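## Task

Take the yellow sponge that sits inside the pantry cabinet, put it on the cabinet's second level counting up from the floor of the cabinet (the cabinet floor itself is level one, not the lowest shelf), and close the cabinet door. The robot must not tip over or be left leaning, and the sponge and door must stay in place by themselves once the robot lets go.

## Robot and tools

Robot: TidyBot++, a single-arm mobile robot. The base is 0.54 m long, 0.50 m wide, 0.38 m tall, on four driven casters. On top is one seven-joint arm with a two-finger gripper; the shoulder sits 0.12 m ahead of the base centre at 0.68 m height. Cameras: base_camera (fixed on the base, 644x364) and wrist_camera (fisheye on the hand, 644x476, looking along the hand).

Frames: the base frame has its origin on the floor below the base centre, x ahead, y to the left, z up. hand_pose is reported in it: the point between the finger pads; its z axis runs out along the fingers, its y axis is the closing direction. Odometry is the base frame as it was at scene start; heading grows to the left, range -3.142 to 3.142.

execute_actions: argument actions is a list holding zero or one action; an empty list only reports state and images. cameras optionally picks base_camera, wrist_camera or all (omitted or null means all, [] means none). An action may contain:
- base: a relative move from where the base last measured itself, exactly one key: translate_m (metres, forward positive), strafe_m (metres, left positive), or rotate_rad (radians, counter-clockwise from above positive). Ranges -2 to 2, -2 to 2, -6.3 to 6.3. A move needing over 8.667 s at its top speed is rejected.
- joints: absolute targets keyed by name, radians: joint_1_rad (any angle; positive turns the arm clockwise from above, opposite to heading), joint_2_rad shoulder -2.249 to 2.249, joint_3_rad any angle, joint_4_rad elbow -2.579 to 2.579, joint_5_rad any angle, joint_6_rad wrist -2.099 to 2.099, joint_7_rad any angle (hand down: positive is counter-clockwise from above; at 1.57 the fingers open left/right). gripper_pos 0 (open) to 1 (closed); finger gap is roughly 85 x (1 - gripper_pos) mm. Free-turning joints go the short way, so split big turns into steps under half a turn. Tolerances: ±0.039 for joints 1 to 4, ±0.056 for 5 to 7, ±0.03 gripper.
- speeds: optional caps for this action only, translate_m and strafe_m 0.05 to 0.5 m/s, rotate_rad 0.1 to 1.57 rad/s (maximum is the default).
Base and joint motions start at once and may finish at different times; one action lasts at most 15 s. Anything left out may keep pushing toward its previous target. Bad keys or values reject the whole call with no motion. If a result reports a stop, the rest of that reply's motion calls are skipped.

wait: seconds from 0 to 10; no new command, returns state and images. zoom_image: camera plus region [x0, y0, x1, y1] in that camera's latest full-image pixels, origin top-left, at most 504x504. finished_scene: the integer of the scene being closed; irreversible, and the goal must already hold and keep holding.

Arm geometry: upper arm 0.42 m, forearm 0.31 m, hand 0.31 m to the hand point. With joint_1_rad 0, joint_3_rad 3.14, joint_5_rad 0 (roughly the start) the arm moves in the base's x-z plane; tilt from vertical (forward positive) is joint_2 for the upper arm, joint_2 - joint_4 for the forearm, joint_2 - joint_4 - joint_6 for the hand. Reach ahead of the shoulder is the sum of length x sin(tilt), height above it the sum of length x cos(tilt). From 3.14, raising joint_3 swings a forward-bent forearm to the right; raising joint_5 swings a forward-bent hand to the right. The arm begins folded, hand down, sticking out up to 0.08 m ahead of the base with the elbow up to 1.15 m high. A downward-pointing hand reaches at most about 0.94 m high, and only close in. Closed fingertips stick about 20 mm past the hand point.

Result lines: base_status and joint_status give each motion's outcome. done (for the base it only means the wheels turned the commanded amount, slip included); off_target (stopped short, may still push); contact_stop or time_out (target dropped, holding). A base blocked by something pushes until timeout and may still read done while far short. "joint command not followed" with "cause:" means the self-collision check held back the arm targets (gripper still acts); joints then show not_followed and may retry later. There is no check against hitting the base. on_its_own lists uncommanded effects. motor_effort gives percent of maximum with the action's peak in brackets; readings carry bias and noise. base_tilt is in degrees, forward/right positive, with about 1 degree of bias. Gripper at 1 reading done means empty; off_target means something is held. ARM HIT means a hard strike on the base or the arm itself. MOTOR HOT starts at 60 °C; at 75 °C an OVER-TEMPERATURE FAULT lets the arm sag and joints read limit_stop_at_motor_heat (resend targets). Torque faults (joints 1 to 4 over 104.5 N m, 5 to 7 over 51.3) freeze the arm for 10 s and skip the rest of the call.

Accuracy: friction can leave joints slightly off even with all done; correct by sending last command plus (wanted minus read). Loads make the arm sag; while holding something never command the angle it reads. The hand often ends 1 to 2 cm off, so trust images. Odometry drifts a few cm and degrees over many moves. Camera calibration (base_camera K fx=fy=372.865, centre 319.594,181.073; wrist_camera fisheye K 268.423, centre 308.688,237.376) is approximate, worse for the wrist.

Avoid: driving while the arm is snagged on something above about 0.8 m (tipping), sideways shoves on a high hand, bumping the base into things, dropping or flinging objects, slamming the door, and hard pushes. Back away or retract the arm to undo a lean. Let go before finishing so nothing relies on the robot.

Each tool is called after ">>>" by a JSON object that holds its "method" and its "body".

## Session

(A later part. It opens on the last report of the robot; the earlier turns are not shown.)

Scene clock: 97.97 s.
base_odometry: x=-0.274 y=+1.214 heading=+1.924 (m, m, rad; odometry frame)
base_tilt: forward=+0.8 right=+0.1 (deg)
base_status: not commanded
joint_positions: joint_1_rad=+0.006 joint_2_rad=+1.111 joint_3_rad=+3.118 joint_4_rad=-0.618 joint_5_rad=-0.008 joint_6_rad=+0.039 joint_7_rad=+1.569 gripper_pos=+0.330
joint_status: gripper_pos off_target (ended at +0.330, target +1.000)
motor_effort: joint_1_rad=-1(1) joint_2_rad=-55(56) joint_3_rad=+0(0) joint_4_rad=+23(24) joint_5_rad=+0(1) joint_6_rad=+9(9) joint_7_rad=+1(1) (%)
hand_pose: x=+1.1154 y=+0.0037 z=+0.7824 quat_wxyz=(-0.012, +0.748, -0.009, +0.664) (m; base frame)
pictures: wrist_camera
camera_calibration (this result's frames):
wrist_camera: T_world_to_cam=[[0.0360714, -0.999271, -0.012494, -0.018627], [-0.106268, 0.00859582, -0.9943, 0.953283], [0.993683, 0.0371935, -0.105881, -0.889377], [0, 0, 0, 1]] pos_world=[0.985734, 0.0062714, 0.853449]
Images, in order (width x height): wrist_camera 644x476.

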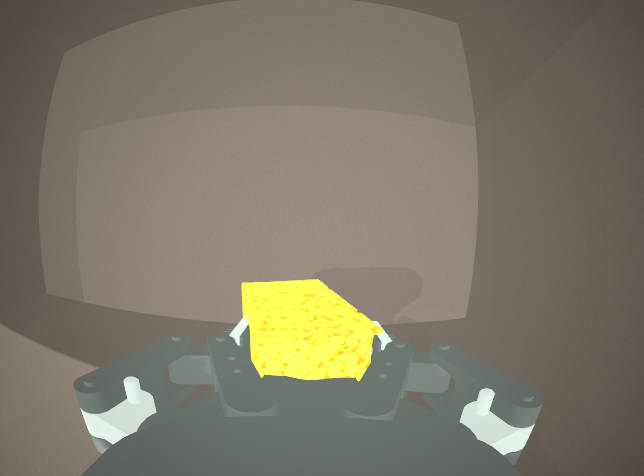

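>>> {"method": "execute_actions", "body": {"actions": [{"joints":{"joint_2_rad":1.075}}], "cameras": []}}

>>> {"method": "execute_actions", "body": {"actions": [{"base":{"translate_m":-0.7},"speeds":{"translate_m":0.3}}], "cameras": []}}

>>> {"method": "execute_actions", "body": {"actions": [{"joints":{"joint_2_rad":1.38,"joint_4_rad":-0.74,"joint_6_rad":0.4}}], "cameras": []}}

>>> {"method": "execute_actions", "body": {"actions": [{"base":{"translate_m":0.15}}]}}

Scene clock: 101.23 s.
base_odometry: x=-0.274 y=+1.214 heading=+1.924 (m, m, rad; odometry frame)
base_tilt: forward=+0.8 right=+0.1 (deg)
base_status: not commanded
joint_positions: joint_1_rad=+0.006 joint_2_rad=+1.094 joint_3_rad=+3.118 joint_4_rad=-0.618 joint_5_rad=-0.008 joint_6_rad=+0.039 joint_7_rad=+1.569 gripper_pos=+0.330
joint_status: all done
motor_effort: joint_1_rad=-1(1) joint_2_rad=-57(58) joint_3_rad=+0(0) joint_4_rad=+24(25) joint_5_rad=+0(0) joint_6_rad=+10(10) joint_7_rad=+1(1) (%)
hand_pose: x=+1.1136 y=+0.0037 z=+0.7988 quat_wxyz=(-0.012, +0.742, -0.009, +0.670) (m; base frame)
pictures: none
No camera images: the call's "cameras" was empty. Leave "cameras" out to get every camera's image.

Scene clock: 104.57 s.
base_odometry: x=-0.032 y=+0.558 heading=+1.924 (m, m, rad; odometry frame)
base_tilt: forward=+0.8 right=+0.1 (deg)
base_status: done
joint_positions: joint_1_rad=+0.004 joint_2_rad=+1.093 joint_3_rad=+3.118 joint_4_rad=-0.618 joint_5_rad=-0.008 joint_6_rad=+0.038 joint_7_rad=+1.569 gripper_pos=+0.330
joint_status: not commanded
motor_effort: joint_1_rad=-1(5) joint_2_rad=-55(59) joint_3_rad=+0(1) joint_4_rad=+24(25) joint_5_rad=+1(0) joint_6_rad=+9(10) joint_7_rad=+1(1) (%)
hand_pose: x=+1.1134 y=+0.0054 z=+0.8003 quat_wxyz=(-0.013, +0.742, -0.008, +0.670) (m; base frame)
pictures: none
No camera images: the call's "cameras" was empty. Leave "cameras" out to get every camera's image.

Scene clock: 106.37 s.
base_odometry: x=-0.032 y=+0.558 heading=+1.924 (m, m, rad; odometry frame)
base_tilt: forward=+0.8 right=+0.1 (deg)
base_status: not commanded
joint_positions: joint_1_rad=+0.004 joint_2_rad=+1.388 joint_3_rad=+3.118 joint_4_rad=-0.738 joint_5_rad=-0.008 joint_6_rad=+0.359 joint_7_rad=+1.569 gripper_pos=+0.330
joint_status: all done
motor_effort: joint_1_rad=-1(1) joint_2_rad=-56(65) joint_3_rad=-1(1) joint_4_rad=+21(25) joint_5_rad=+0(1) joint_6_rad=+9(11) joint_7_rad=+1(1) (%)
hand_pose: x=+1.1053 y=+0.0041 z=+0.5328 quat_wxyz=(-0.011, +0.773, -0.011, +0.635) (m; base frame)
pictures: none
No camera images: the call's "cameras" was empty. Leave "cameras" out to get every camera's image.

Scene clock: 107.83 s.
base_odometry: x=-0.083 y=+0.699 heading=+1.923 (m, m, rad; odometry frame)
base_tilt: forward=+0.8 right=+0.1 (deg)
base_status: done
joint_positions: joint_1_rad=+0.004 joint_2_rad=+1.388 joint_3_rad=+3.118 joint_4_rad=-0.738 joint_5_rad=-0.008 joint_6_rad=+0.360 joint_7_rad=+1.569 gripper_pos=+0.330
joint_status: not commanded
motor_effort: joint_1_rad=-1(4) joint_2_rad=-57(60) joint_3_rad=+0(1) joint_4_rad=+21(22) joint_5_rad=+1(1) joint_6_rad=+10(10) joint_7_rad=+1(1) (%)
hand_pose: x=+1.1053 y=+0.0041 z=+0.5331 quat_wxyz=(-0.011, +0.772, -0.011, +0.635) (m; base frame)
pictures: base_camera, wrist_camera
camera_calibration (this result's frames):
wrist_camera: T_world_to_cam=[[0.0300251, -0.999421, -0.0159745, -0.0124269], [-0.180964, 0.0102824, -0.983436, 0.781085], [0.983031, 0.0324186, -0.180551, -0.854209], [0, 0, 0, 1]] pos_world=[0.981435, 0.00724109, 0.61372]
Images, in order (width x height): base_camera 644x364, wrist_camera 644x476.

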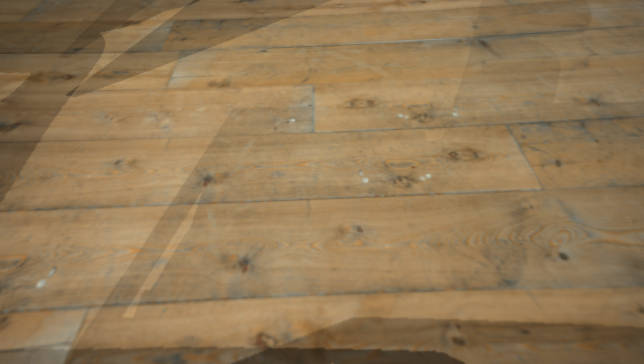

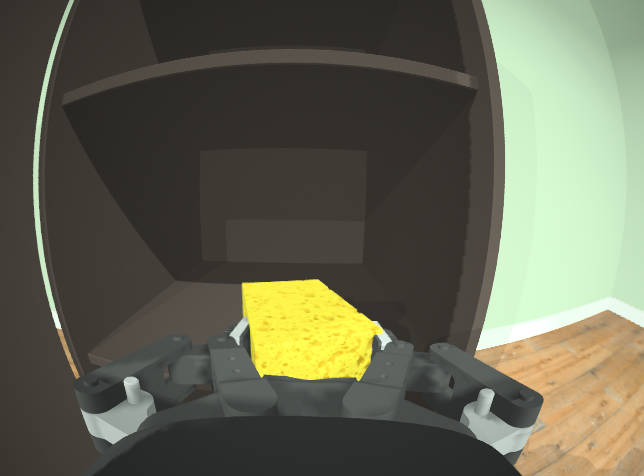

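>>> {"method": "execute_actions", "body": {"actions": [{"base":{"translate_m":0.27},"speeds":{"translate_m":0.2}}], "cameras": []}}

>>> {"method": "execute_actions", "body": {"actions": [{"joints":{"joint_2_rad":1.44}}], "cameras": []}}

>>> {"method": "execute_actions", "body": {"actions": [{"joints":{"joint_2_rad":1.47}}], "cameras": ["wrist_camera"]}}

Scene clock: 111.90 s.
base_odometry: x=-0.176 y=+0.952 heading=+1.923 (m, m, rad; odometry frame)
base_tilt: forward=+0.8 right=+0.1 (deg)
base_status: done
joint_positions: joint_1_rad=+0.004 joint_2_rad=+1.388 joint_3_rad=+3.118 joint_4_rad=-0.738 joint_5_rad=-0.008 joint_6_rad=+0.360 joint_7_rad=+1.569 gripper_pos=+0.330
joint_status: not commanded
motor_effort: joint_1_rad=-1(5) joint_2_rad=-57(57) joint_3_rad=+0(1) joint_4_rad=+21(22) joint_5_rad=+0(1) joint_6_rad=+10(10) joint_7_rad=+1(1) (%)
hand_pose: x=+1.1053 y=+0.0041 z=+0.5331 quat_wxyz=(-0.011, +0.772, -0.011, +0.635) (m; base frame)
pictures: none
No camera images: the call's "cameras" was empty. Leave "cameras" out to get every camera's image.

Scene clock: 112.83 s.
base_odometry: x=-0.176 y=+0.952 heading=+1.923 (m, m, rad; odometry frame)
base_tilt: forward=+0.8 right=+0.1 (deg)
base_status: not commanded
joint_positions: joint_1_rad=+0.004 joint_2_rad=+1.428 joint_3_rad=+3.118 joint_4_rad=-0.738 joint_5_rad=-0.008 joint_6_rad=+0.360 joint_7_rad=+1.569 gripper_pos=+0.330
joint_status: all done
motor_effort: joint_1_rad=-1(0) joint_2_rad=-58(60) joint_3_rad=-1(0) joint_4_rad=+21(22) joint_5_rad=+1(0) joint_6_rad=+10(10) joint_7_rad=+1(1) (%)
hand_pose: x=+1.0986 y=+0.0041 z=+0.4937 quat_wxyz=(-0.010, +0.785, -0.012, +0.619) (m; base frame)
pictures: none
No camera images: the call's "cameras" was empty. Leave "cameras" out to get every camera's image.

Scene clock: 113.67 s.
base_odometry: x=-0.176 y=+0.952 heading=+1.923 (m, m, rad; odometry frame)
base_tilt: forward=+0.8 right=+0.1 (deg)
base_status: not commanded
joint_positions: joint_1_rad=+0.004 joint_2_rad=+1.453 joint_3_rad=+3.118 joint_4_rad=-0.738 joint_5_rad=-0.008 joint_6_rad=+0.360 joint_7_rad=+1.569 gripper_pos=+0.330
joint_status: all done
motor_effort: joint_1_rad=-1(0) joint_2_rad=-57(58) joint_3_rad=-1(0) joint_4_rad=+21(21) joint_5_rad=+0(0) joint_6_rad=+9(10) joint_7_rad=+1(1) (%)
hand_pose: x=+1.0936 y=+0.0041 z=+0.4694 quat_wxyz=(-0.010, +0.793, -0.012, +0.610) (m; base frame)
pictures: wrist_camera
camera_calibration (this result's frames):
wrist_camera: T_world_to_cam=[[0.0289153, -0.999417, -0.0181444, -0.0108138], [-0.244272, 0.0105366, -0.969649, 0.779129], [0.969275, 0.0324699, -0.243825, -0.809435], [0, 0, 0, 1]] pos_world=[0.975198, 0.00726541, 0.557924]
Images, in order (width x height): wrist_camera 644x476.

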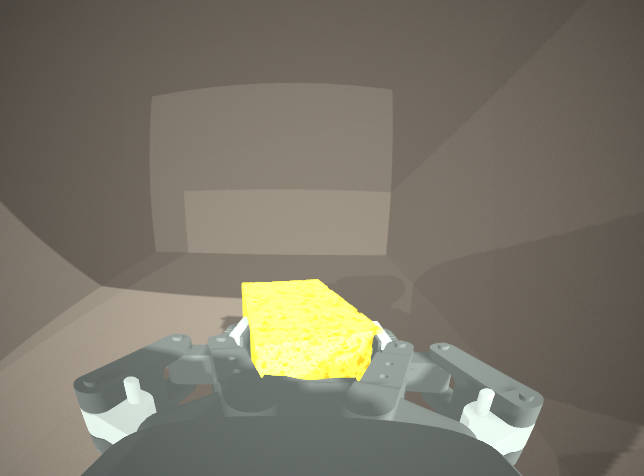

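>>> {"method": "execute_actions", "body": {"actions": [{"joints":{"joint_2_rad":1.51}}], "cameras": ["wrist_camera"]}}

Scene clock: 115.03 s.
base_odometry: x=-0.176 y=+0.952 heading=+1.923 (m, m, rad; odometry frame)
base_tilt: forward=+0.8 right=+0.1 (deg)
base_status: not commanded
joint_positions: joint_1_rad=+0.004 joint_2_rad=+1.488 joint_3_rad=+3.118 joint_4_rad=-0.738 joint_5_rad=-0.008 joint_6_rad=+0.369 joint_7_rad=+1.569 gripper_pos=+0.330
joint_status: all done
motor_effort: joint_1_rad=-1(1) joint_2_rad=-54(58) joint_3_rad=+0(0) joint_4_rad=+18(20) joint_5_rad=+1(1) joint_6_rad=+8(9) joint_7_rad=+1(1) (%)
hand_pose: x=+1.0863 y=+0.0041 z=+0.4377 quat_wxyz=(-0.010, +0.801, -0.012, +0.599) (m; base frame)
pictures: wrist_camera
camera_calibration (this result's frames):
wrist_camera: T_world_to_cam=[[0.0281635, -0.999423, -0.0189857, -0.0100423], [-0.269843, 0.0106868, -0.962845, 0.771403], [0.962492, 0.0322402, -0.269386, -0.791498], [0, 0, 0, 1]] pos_world=[0.970252, 0.00723776, 0.529332]
Images, in order (width x height): wrist_camera 644x476.

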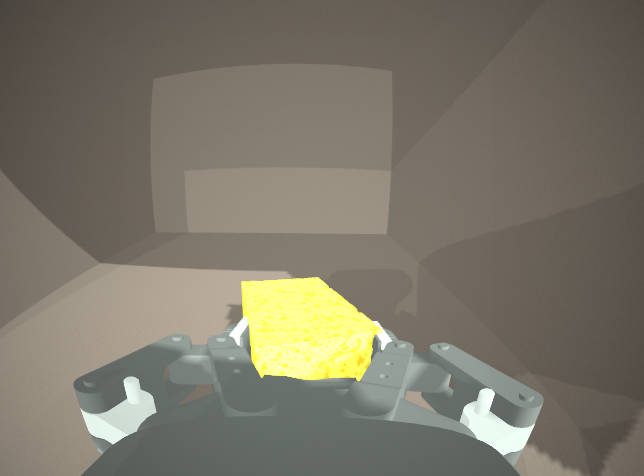

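>>> {"method": "execute_actions", "body": {"actions": [{"joints":{"gripper_pos":0,"joint_2_rad":1.48}}], "cameras": []}}

>>> {"method": "execute_actions", "body": {"actions": [{"base":{"translate_m":-0.5}}], "cameras": ["wrist_camera"]}}

>>> {"method": "execute_actions", "body": {"actions": [{"joints":{"joint_2_rad":-0.2,"joint_4_rad":-2.25,"joint_6_rad":0.48,"gripper_pos":1}}], "cameras": []}}

>>> {"method": "execute_actions", "body": {"actions": [{"base":{"strafe_m":0.8}}], "cameras": []}}

>>> {"method": "execute_actions", "body": {"actions": [{"base":{"translate_m":0.35}}]}}

Scene clock: 118.43 s.
base_odometry: x=-0.176 y=+0.952 heading=+1.923 (m, m, rad; odometry frame)
base_tilt: forward=+0.8 right=+0.1 (deg)
base_status: not commanded
joint_positions: joint_1_rad=+0.004 joint_2_rad=+1.486 joint_3_rad=+3.118 joint_4_rad=-0.738 joint_5_rad=-0.008 joint_6_rad=+0.369 joint_7_rad=+1.569 gripper_pos=+0.000
joint_status: all done
motor_effort: joint_1_rad=-2(1) joint_2_rad=-56(57) joint_3_rad=-1(1) joint_4_rad=+20(20) joint_5_rad=+0(0) joint_6_rad=+9(9) joint_7_rad=+1(1) (%)
hand_pose: x=+1.0867 y=+0.0041 z=+0.4394 quat_wxyz=(-0.010, +0.800, -0.012, +0.600) (m; base frame)
pictures: none
No camera images: the call's "cameras" was empty. Leave "cameras" out to get every camera's image.

Scene clock: 120.93 s.
base_odometry: x=-0.004 y=+0.483 heading=+1.923 (m, m, rad; odometry frame)
base_tilt: forward=+0.8 right=+0.1 (deg)
base_status: done
joint_positions: joint_1_rad=+0.002 joint_2_rad=+1.486 joint_3_rad=+3.118 joint_4_rad=-0.738 joint_5_rad=-0.008 joint_6_rad=+0.369 joint_7_rad=+1.569 gripper_pos=+0.000
joint_status: not commanded
motor_effort: joint_1_rad=-1(5) joint_2_rad=-56(58) joint_3_rad=+0(1) joint_4_rad=+20(21) joint_5_rad=+0(1) joint_6_rad=+9(10) joint_7_rad=+1(1) (%)
hand_pose: x=+1.0867 y=+0.0058 z=+0.4394 quat_wxyz=(-0.011, +0.800, -0.011, +0.600) (m; base frame)
pictures: wrist_camera
camera_calibration (this result's frames):
wrist_camera: T_world_to_cam=[[0.0299872, -0.999371, -0.0189308, -0.0102968], [-0.268215, 0.0101995, -0.963305, 0.771523], [0.962892, 0.0339643, -0.267741, -0.792668], [0, 0, 0, 1]] pos_world=[0.970497, 0.00876297, 0.530788]
Images, in order (width x height): wrist_camera 644x476.

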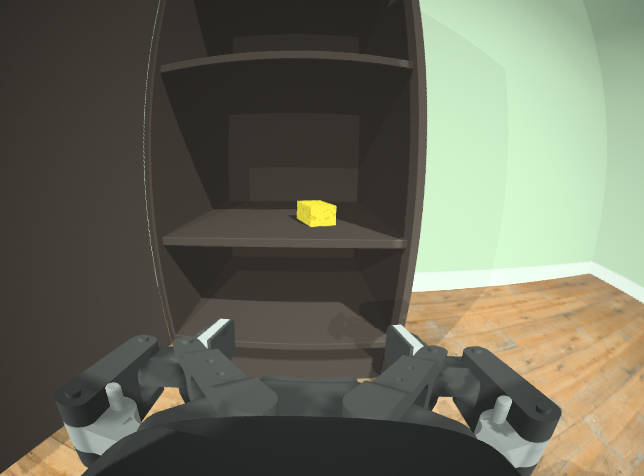

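Scene clock: 123.80 s.
base_odometry: x=-0.004 y=+0.483 heading=+1.923 (m, m, rad; odometry frame)
base_tilt: forward=+0.7 right=+0.1 (deg)
base_status: not commanded
joint_positions: joint_1_rad=+0.002 joint_2_rad=-0.182 joint_3_rad=+3.118 joint_4_rad=-2.226 joint_5_rad=-0.008 joint_6_rad=+0.437 joint_7_rad=+1.569 gripper_pos=+0.999
joint_status: all done
motor_effort: joint_1_rad=-2(1) joint_2_rad=-14(58) joint_3_rad=+1(1) joint_4_rad=+22(22) joint_5_rad=+0(0) joint_6_rad=+9(10) joint_7_rad=+1(1) (%)
hand_pose: x=+0.6333 y=+0.0120 z=+0.9408 quat_wxyz=(-0.007, +0.720, +0.005, +0.694) (m; base frame)
pictures: none
No camera images: the call's "cameras" was empty. Leave "cameras" out to get every camera's image.

Scene clock: 126.77 s.
base_odometry: x=-0.755 y=+0.207 heading=+1.923 (m, m, rad; odometry frame)
base_tilt: forward=+0.7 right=+0.1 (deg)
base_status: done
joint_positions: joint_1_rad=+0.002 joint_2_rad=-0.182 joint_3_rad=+3.119 joint_4_rad=-2.227 joint_5_rad=-0.008 joint_6_rad=+0.439 joint_7_rad=+1.569 gripper_pos=+0.999
joint_status: not commanded
motor_effort: joint_1_rad=-1(2) joint_2_rad=-14(15) joint_3_rad=+1(3) joint_4_rad=+21(22) joint_5_rad=+0(1) joint_6_rad=+9(10) joint_7_rad=+1(1) (%)
hand_pose: x=+0.6332 y=+0.0120 z=+0.9409 quat_wxyz=(-0.007, +0.720, +0.005, +0.694) (m; base frame)
pictures: none
No camera images: the call's "cameras" was empty. Leave "cameras" out to get every camera's image.

Scene clock: 128.80 s.
base_odometry: x=-0.876 y=+0.535 heading=+1.923 (m, m, rad; odometry frame)
base_tilt: forward=+0.8 right=+0.1 (deg)
base_status: done
joint_positions: joint_1_rad=+0.002 joint_2_rad=-0.185 joint_3_rad=+3.119 joint_4_rad=-2.229 joint_5_rad=-0.008 joint_6_rad=+0.440 joint_7_rad=+1.569 gripper_pos=+0.999
joint_status: not commanded
motor_effort: joint_1_rad=-1(1) joint_2_rad=-14(17) joint_3_rad=+1(1) joint_4_rad=+22(22) joint_5_rad=+1(0) joint_6_rad=+10(10) joint_7_rad=+1(1) (%)
hand_pose: x=+0.6322 y=+0.0119 z=+0.9419 quat_wxyz=(-0.007, +0.719, +0.005, +0.695) (m; base frame)
pictures: base_camera, wrist_camera
camera_calibration (this result's frames):
wrist_camera: T_world_to_cam=[[0.0482236, -0.998709, 0.0159602, -0.0254456], [-0.0197507, -0.0169291, -0.999662, 1.0111], [0.998641, 0.047892, -0.0205416, -0.476328], [0, 0, 0, 1]] pos_world=[0.496878, 0.0145166, 1.00138]
Images, in order (width x height): base_camera 644x364, wrist_camera 644x476.

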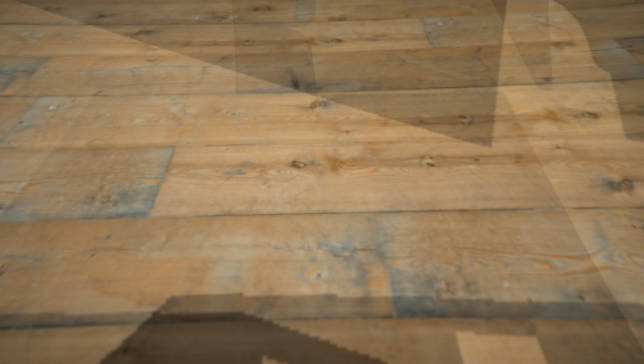

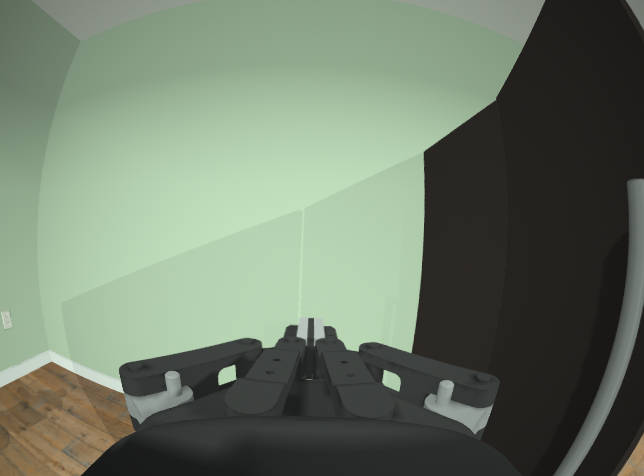

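>>> {"method": "execute_actions", "body": {"actions": [{"base":{"translate_m":0.12}}], "cameras": []}}

>>> {"method": "execute_actions", "body": {"actions": [{"base":{"strafe_m":-0.7},"speeds":{"strafe_m":0.15}}]}}

Scene clock: 131.87 s.
base_odometry: x=-0.917 y=+0.648 heading=+1.924 (m, m, rad; odometry frame)
base_tilt: forward=+0.7 right=+0.1 (deg)
base_status: done
joint_positions: joint_1_rad=+0.002 joint_2_rad=-0.187 joint_3_rad=+3.119 joint_4_rad=-2.229 joint_5_rad=-0.008 joint_6_rad=+0.441 joint_7_rad=+1.569 gripper_pos=+0.999
joint_status: not commanded
motor_effort: joint_1_rad=-1(2) joint_2_rad=-13(18) joint_3_rad=+1(2) joint_4_rad=+22(23) joint_5_rad=+0(0) joint_6_rad=+10(10) joint_7_rad=+1(1) (%)
hand_pose: x=+0.6315 y=+0.0119 z=+0.9429 quat_wxyz=(-0.007, +0.718, +0.005, +0.696) (m; base frame)
pictures: none
No camera images: the call's "cameras" was empty. Leave "cameras" out to get every camera's image.

Scene clock: 137.20 s.
base_odometry: x=-0.261 y=+0.890 heading=+1.924 (m, m, rad; odometry frame)
base_tilt: forward=+0.7 right=+0.1 (deg)
base_status: done
joint_positions: joint_1_rad=-0.003 joint_2_rad=-0.188 joint_3_rad=+3.116 joint_4_rad=-2.231 joint_5_rad=-0.004 joint_6_rad=+0.441 joint_7_rad=+1.571 gripper_pos=+0.999
joint_status: not commanded
motor_effort: joint_1_rad=-1(6) joint_2_rad=-13(14) joint_3_rad=+1(8) joint_4_rad=+22(24) joint_5_rad=+0(4) joint_6_rad=+9(10) joint_7_rad=+1(1) (%)
hand_pose: x=+0.6311 y=+0.0168 z=+0.9422 quat_wxyz=(-0.009, +0.718, +0.010, +0.696) (m; base frame)
pictures: base_camera, wrist_camera
camera_calibration (this result's frames):
wrist_camera: T_world_to_cam=[[0.0581195, -0.998084, 0.0212077, -0.0317819], [-0.0182202, -0.0223006, -0.999585, 1.01056], [0.998143, 0.057709, -0.0194814, -0.476242], [0, 0, 0, 1]] pos_world=[0.495618, 0.0182984, 1.00153]
Images, in order (width x height): base_camera 644x364, wrist_camera 644x476.

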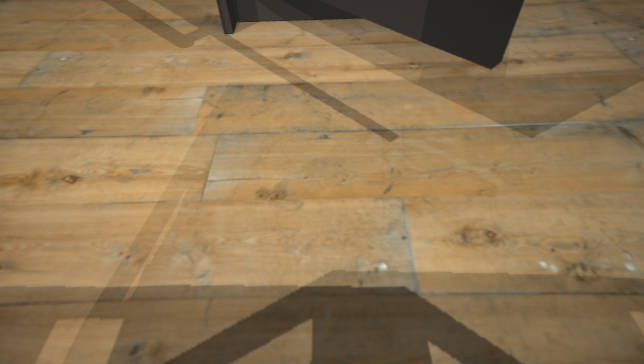

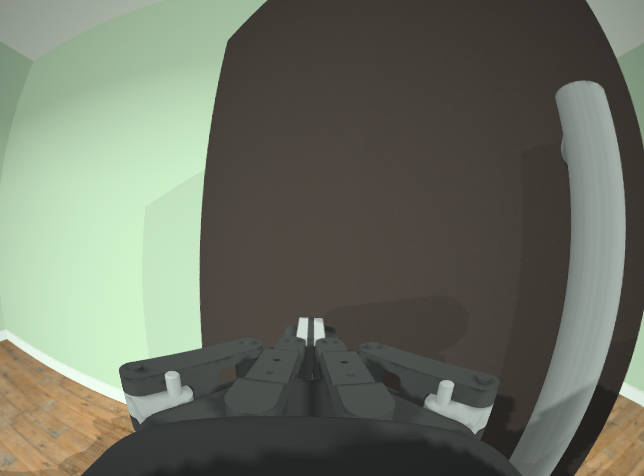

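>>> {"method": "execute_actions", "body": {"actions": [{"base":{"translate_m":0.21},"speeds":{"translate_m":0.08}}]}}

Scene clock: 141.23 s.
base_odometry: x=-0.333 y=+1.087 heading=+1.924 (m, m, rad; odometry frame)
base_tilt: forward=+0.8 right=+0.1 (deg)
base_status: done
joint_positions: joint_1_rad=-0.004 joint_2_rad=-0.191 joint_3_rad=+3.114 joint_4_rad=-2.233 joint_5_rad=-0.004 joint_6_rad=+0.441 joint_7_rad=+1.571 gripper_pos=+0.999
joint_status: not commanded
motor_effort: joint_1_rad=-1(5) joint_2_rad=-14(16) joint_3_rad=+1(6) joint_4_rad=+22(25) joint_5_rad=+0(2) joint_6_rad=+10(10) joint_7_rad=+1(1) (%)
hand_pose: x=+0.6296 y=+0.0183 z=+0.9428 quat_wxyz=(-0.010, +0.718, +0.011, +0.696) (m; base frame)
pictures: base_camera, wrist_camera
camera_calibration (this result's frames):
wrist_camera: T_world_to_cam=[[0.0609525, -0.997899, 0.0219556, -0.0326715], [-0.016441, -0.0229973, -0.9996, 1.01004], [0.998005, 0.0605672, -0.0178082, -0.476374], [0, 0, 0, 1]] pos_world=[0.494021, 0.0194778, 1.00187]
Images, in order (width x height): base_camera 644x364, wrist_camera 644x476.

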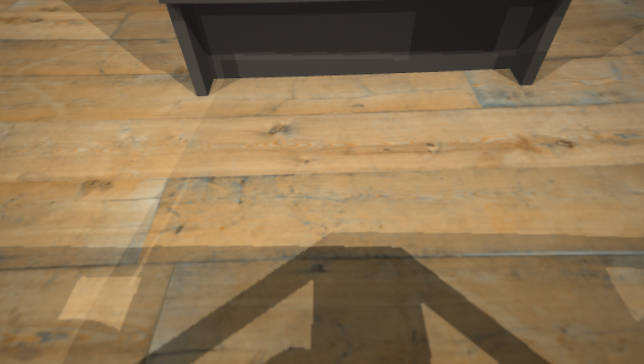

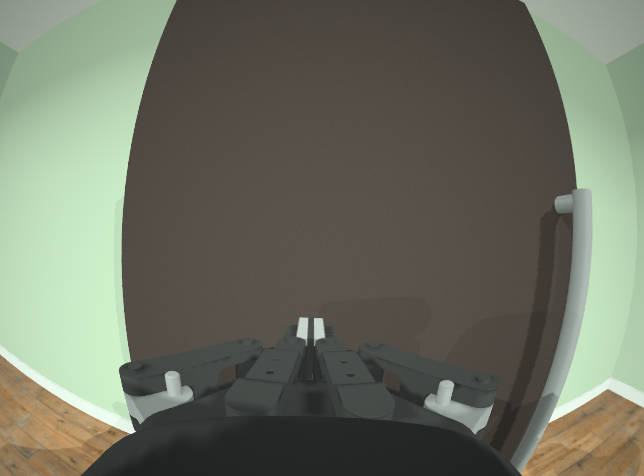

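Door swung ahead; move toward the handle side and press shut.

>>> {"method": "execute_actions", "body": {"actions": [{"base":{"strafe_m":-0.15}}], "cameras": []}}

>>> {"method": "execute_actions", "body": {"actions": [{"base":{"translate_m":0.08},"speeds":{"translate_m":0.05}}], "cameras": []}}

>>> {"method": "execute_actions", "body": {"actions": [{"base":{"translate_m":-0.35}}]}}

Scene clock: 143.97 s.
base_odometry: x=-0.192 y=+1.140 heading=+1.924 (m, m, rad; odometry frame)
base_tilt: forward=+0.7 right=+0.1 (deg)
base_status: done
joint_positions: joint_1_rad=-0.004 joint_2_rad=-0.191 joint_3_rad=+3.116 joint_4_rad=-2.233 joint_5_rad=-0.004 joint_6_rad=+0.441 joint_7_rad=+1.571 gripper_pos=+0.999
joint_status: not commanded
motor_effort: joint_1_rad=-1(1) joint_2_rad=-14(15) joint_3_rad=+1(3) joint_4_rad=+22(22) joint_5_rad=+0(1) joint_6_rad=+9(10) joint_7_rad=+1(1) (%)
hand_pose: x=+0.6297 y=+0.0169 z=+0.9428 quat_wxyz=(-0.009, +0.718, +0.010, +0.696) (m; base frame)
pictures: none
No camera images: the call's "cameras" was empty. Leave "cameras" out to get every camera's image.

Scene clock: 146.03 s.
base_odometry: x=-0.220 y=+1.215 heading=+1.924 (m, m, rad; odometry frame)
base_tilt: forward=+0.7 right=+0.1 (deg)
base_status: done
joint_positions: joint_1_rad=-0.004 joint_2_rad=-0.196 joint_3_rad=+3.116 joint_4_rad=-2.237 joint_5_rad=-0.004 joint_6_rad=+0.442 joint_7_rad=+1.571 gripper_pos=+0.999
joint_status: not commanded
motor_effort: joint_1_rad=-1(0) joint_2_rad=-13(15) joint_3_rad=+1(1) joint_4_rad=+22(27) joint_5_rad=+0(0) joint_6_rad=+9(10) joint_7_rad=+1(1) (%)
hand_pose: x=+0.6280 y=+0.0169 z=+0.9432 quat_wxyz=(-0.009, +0.717, +0.010, +0.697) (m; base frame)
pictures: none
No camera images: the call's "cameras" was empty. Leave "cameras" out to get every camera's image.

Scene clock: 148.17 s.
base_odometry: x=-0.099 y=+0.886 heading=+1.924 (m, m, rad; odometry frame)
base_tilt: forward=+0.7 right=+0.1 (deg)
base_status: done
joint_positions: joint_1_rad=-0.004 joint_2_rad=-0.197 joint_3_rad=+3.117 joint_4_rad=-2.237 joint_5_rad=-0.004 joint_6_rad=+0.442 joint_7_rad=+1.571 gripper_pos=+0.999
joint_status: not commanded
motor_effort: joint_1_rad=-1(1) joint_2_rad=-13(16) joint_3_rad=+1(2) joint_4_rad=+22(23) joint_5_rad=+1(0) joint_6_rad=+10(10) joint_7_rad=+1(1) (%)
hand_pose: x=+0.6275 y=+0.0167 z=+0.9441 quat_wxyz=(-0.009, +0.716, +0.010, +0.698) (m; base frame)
pictures: base_camera, wrist_camera
camera_calibration (this result's frames):
wrist_camera: T_world_to_cam=[[0.0579854, -0.998082, 0.0216826, -0.0320904], [-0.0129129, -0.0224672, -0.999664, 1.00911], [0.998234, 0.057686, -0.0141909, -0.477735], [0, 0, 0, 1]] pos_world=[0.491783, 0.0182017, 1.00269]
Images, in order (width x height): base_camera 644x364, wrist_camera 644x476.

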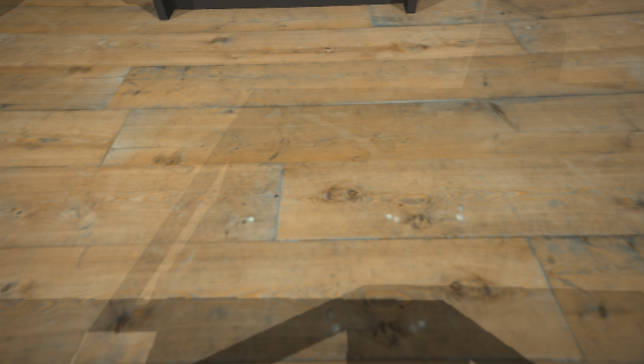

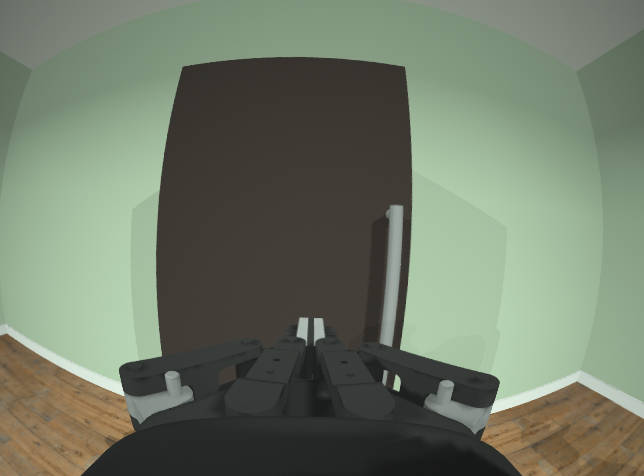

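Contact was registered (elbow effort rose) and the door looks shut.

>>> {"method": "finished_scene", "body": {"scene": 2}}

The scene is finished: the task was done.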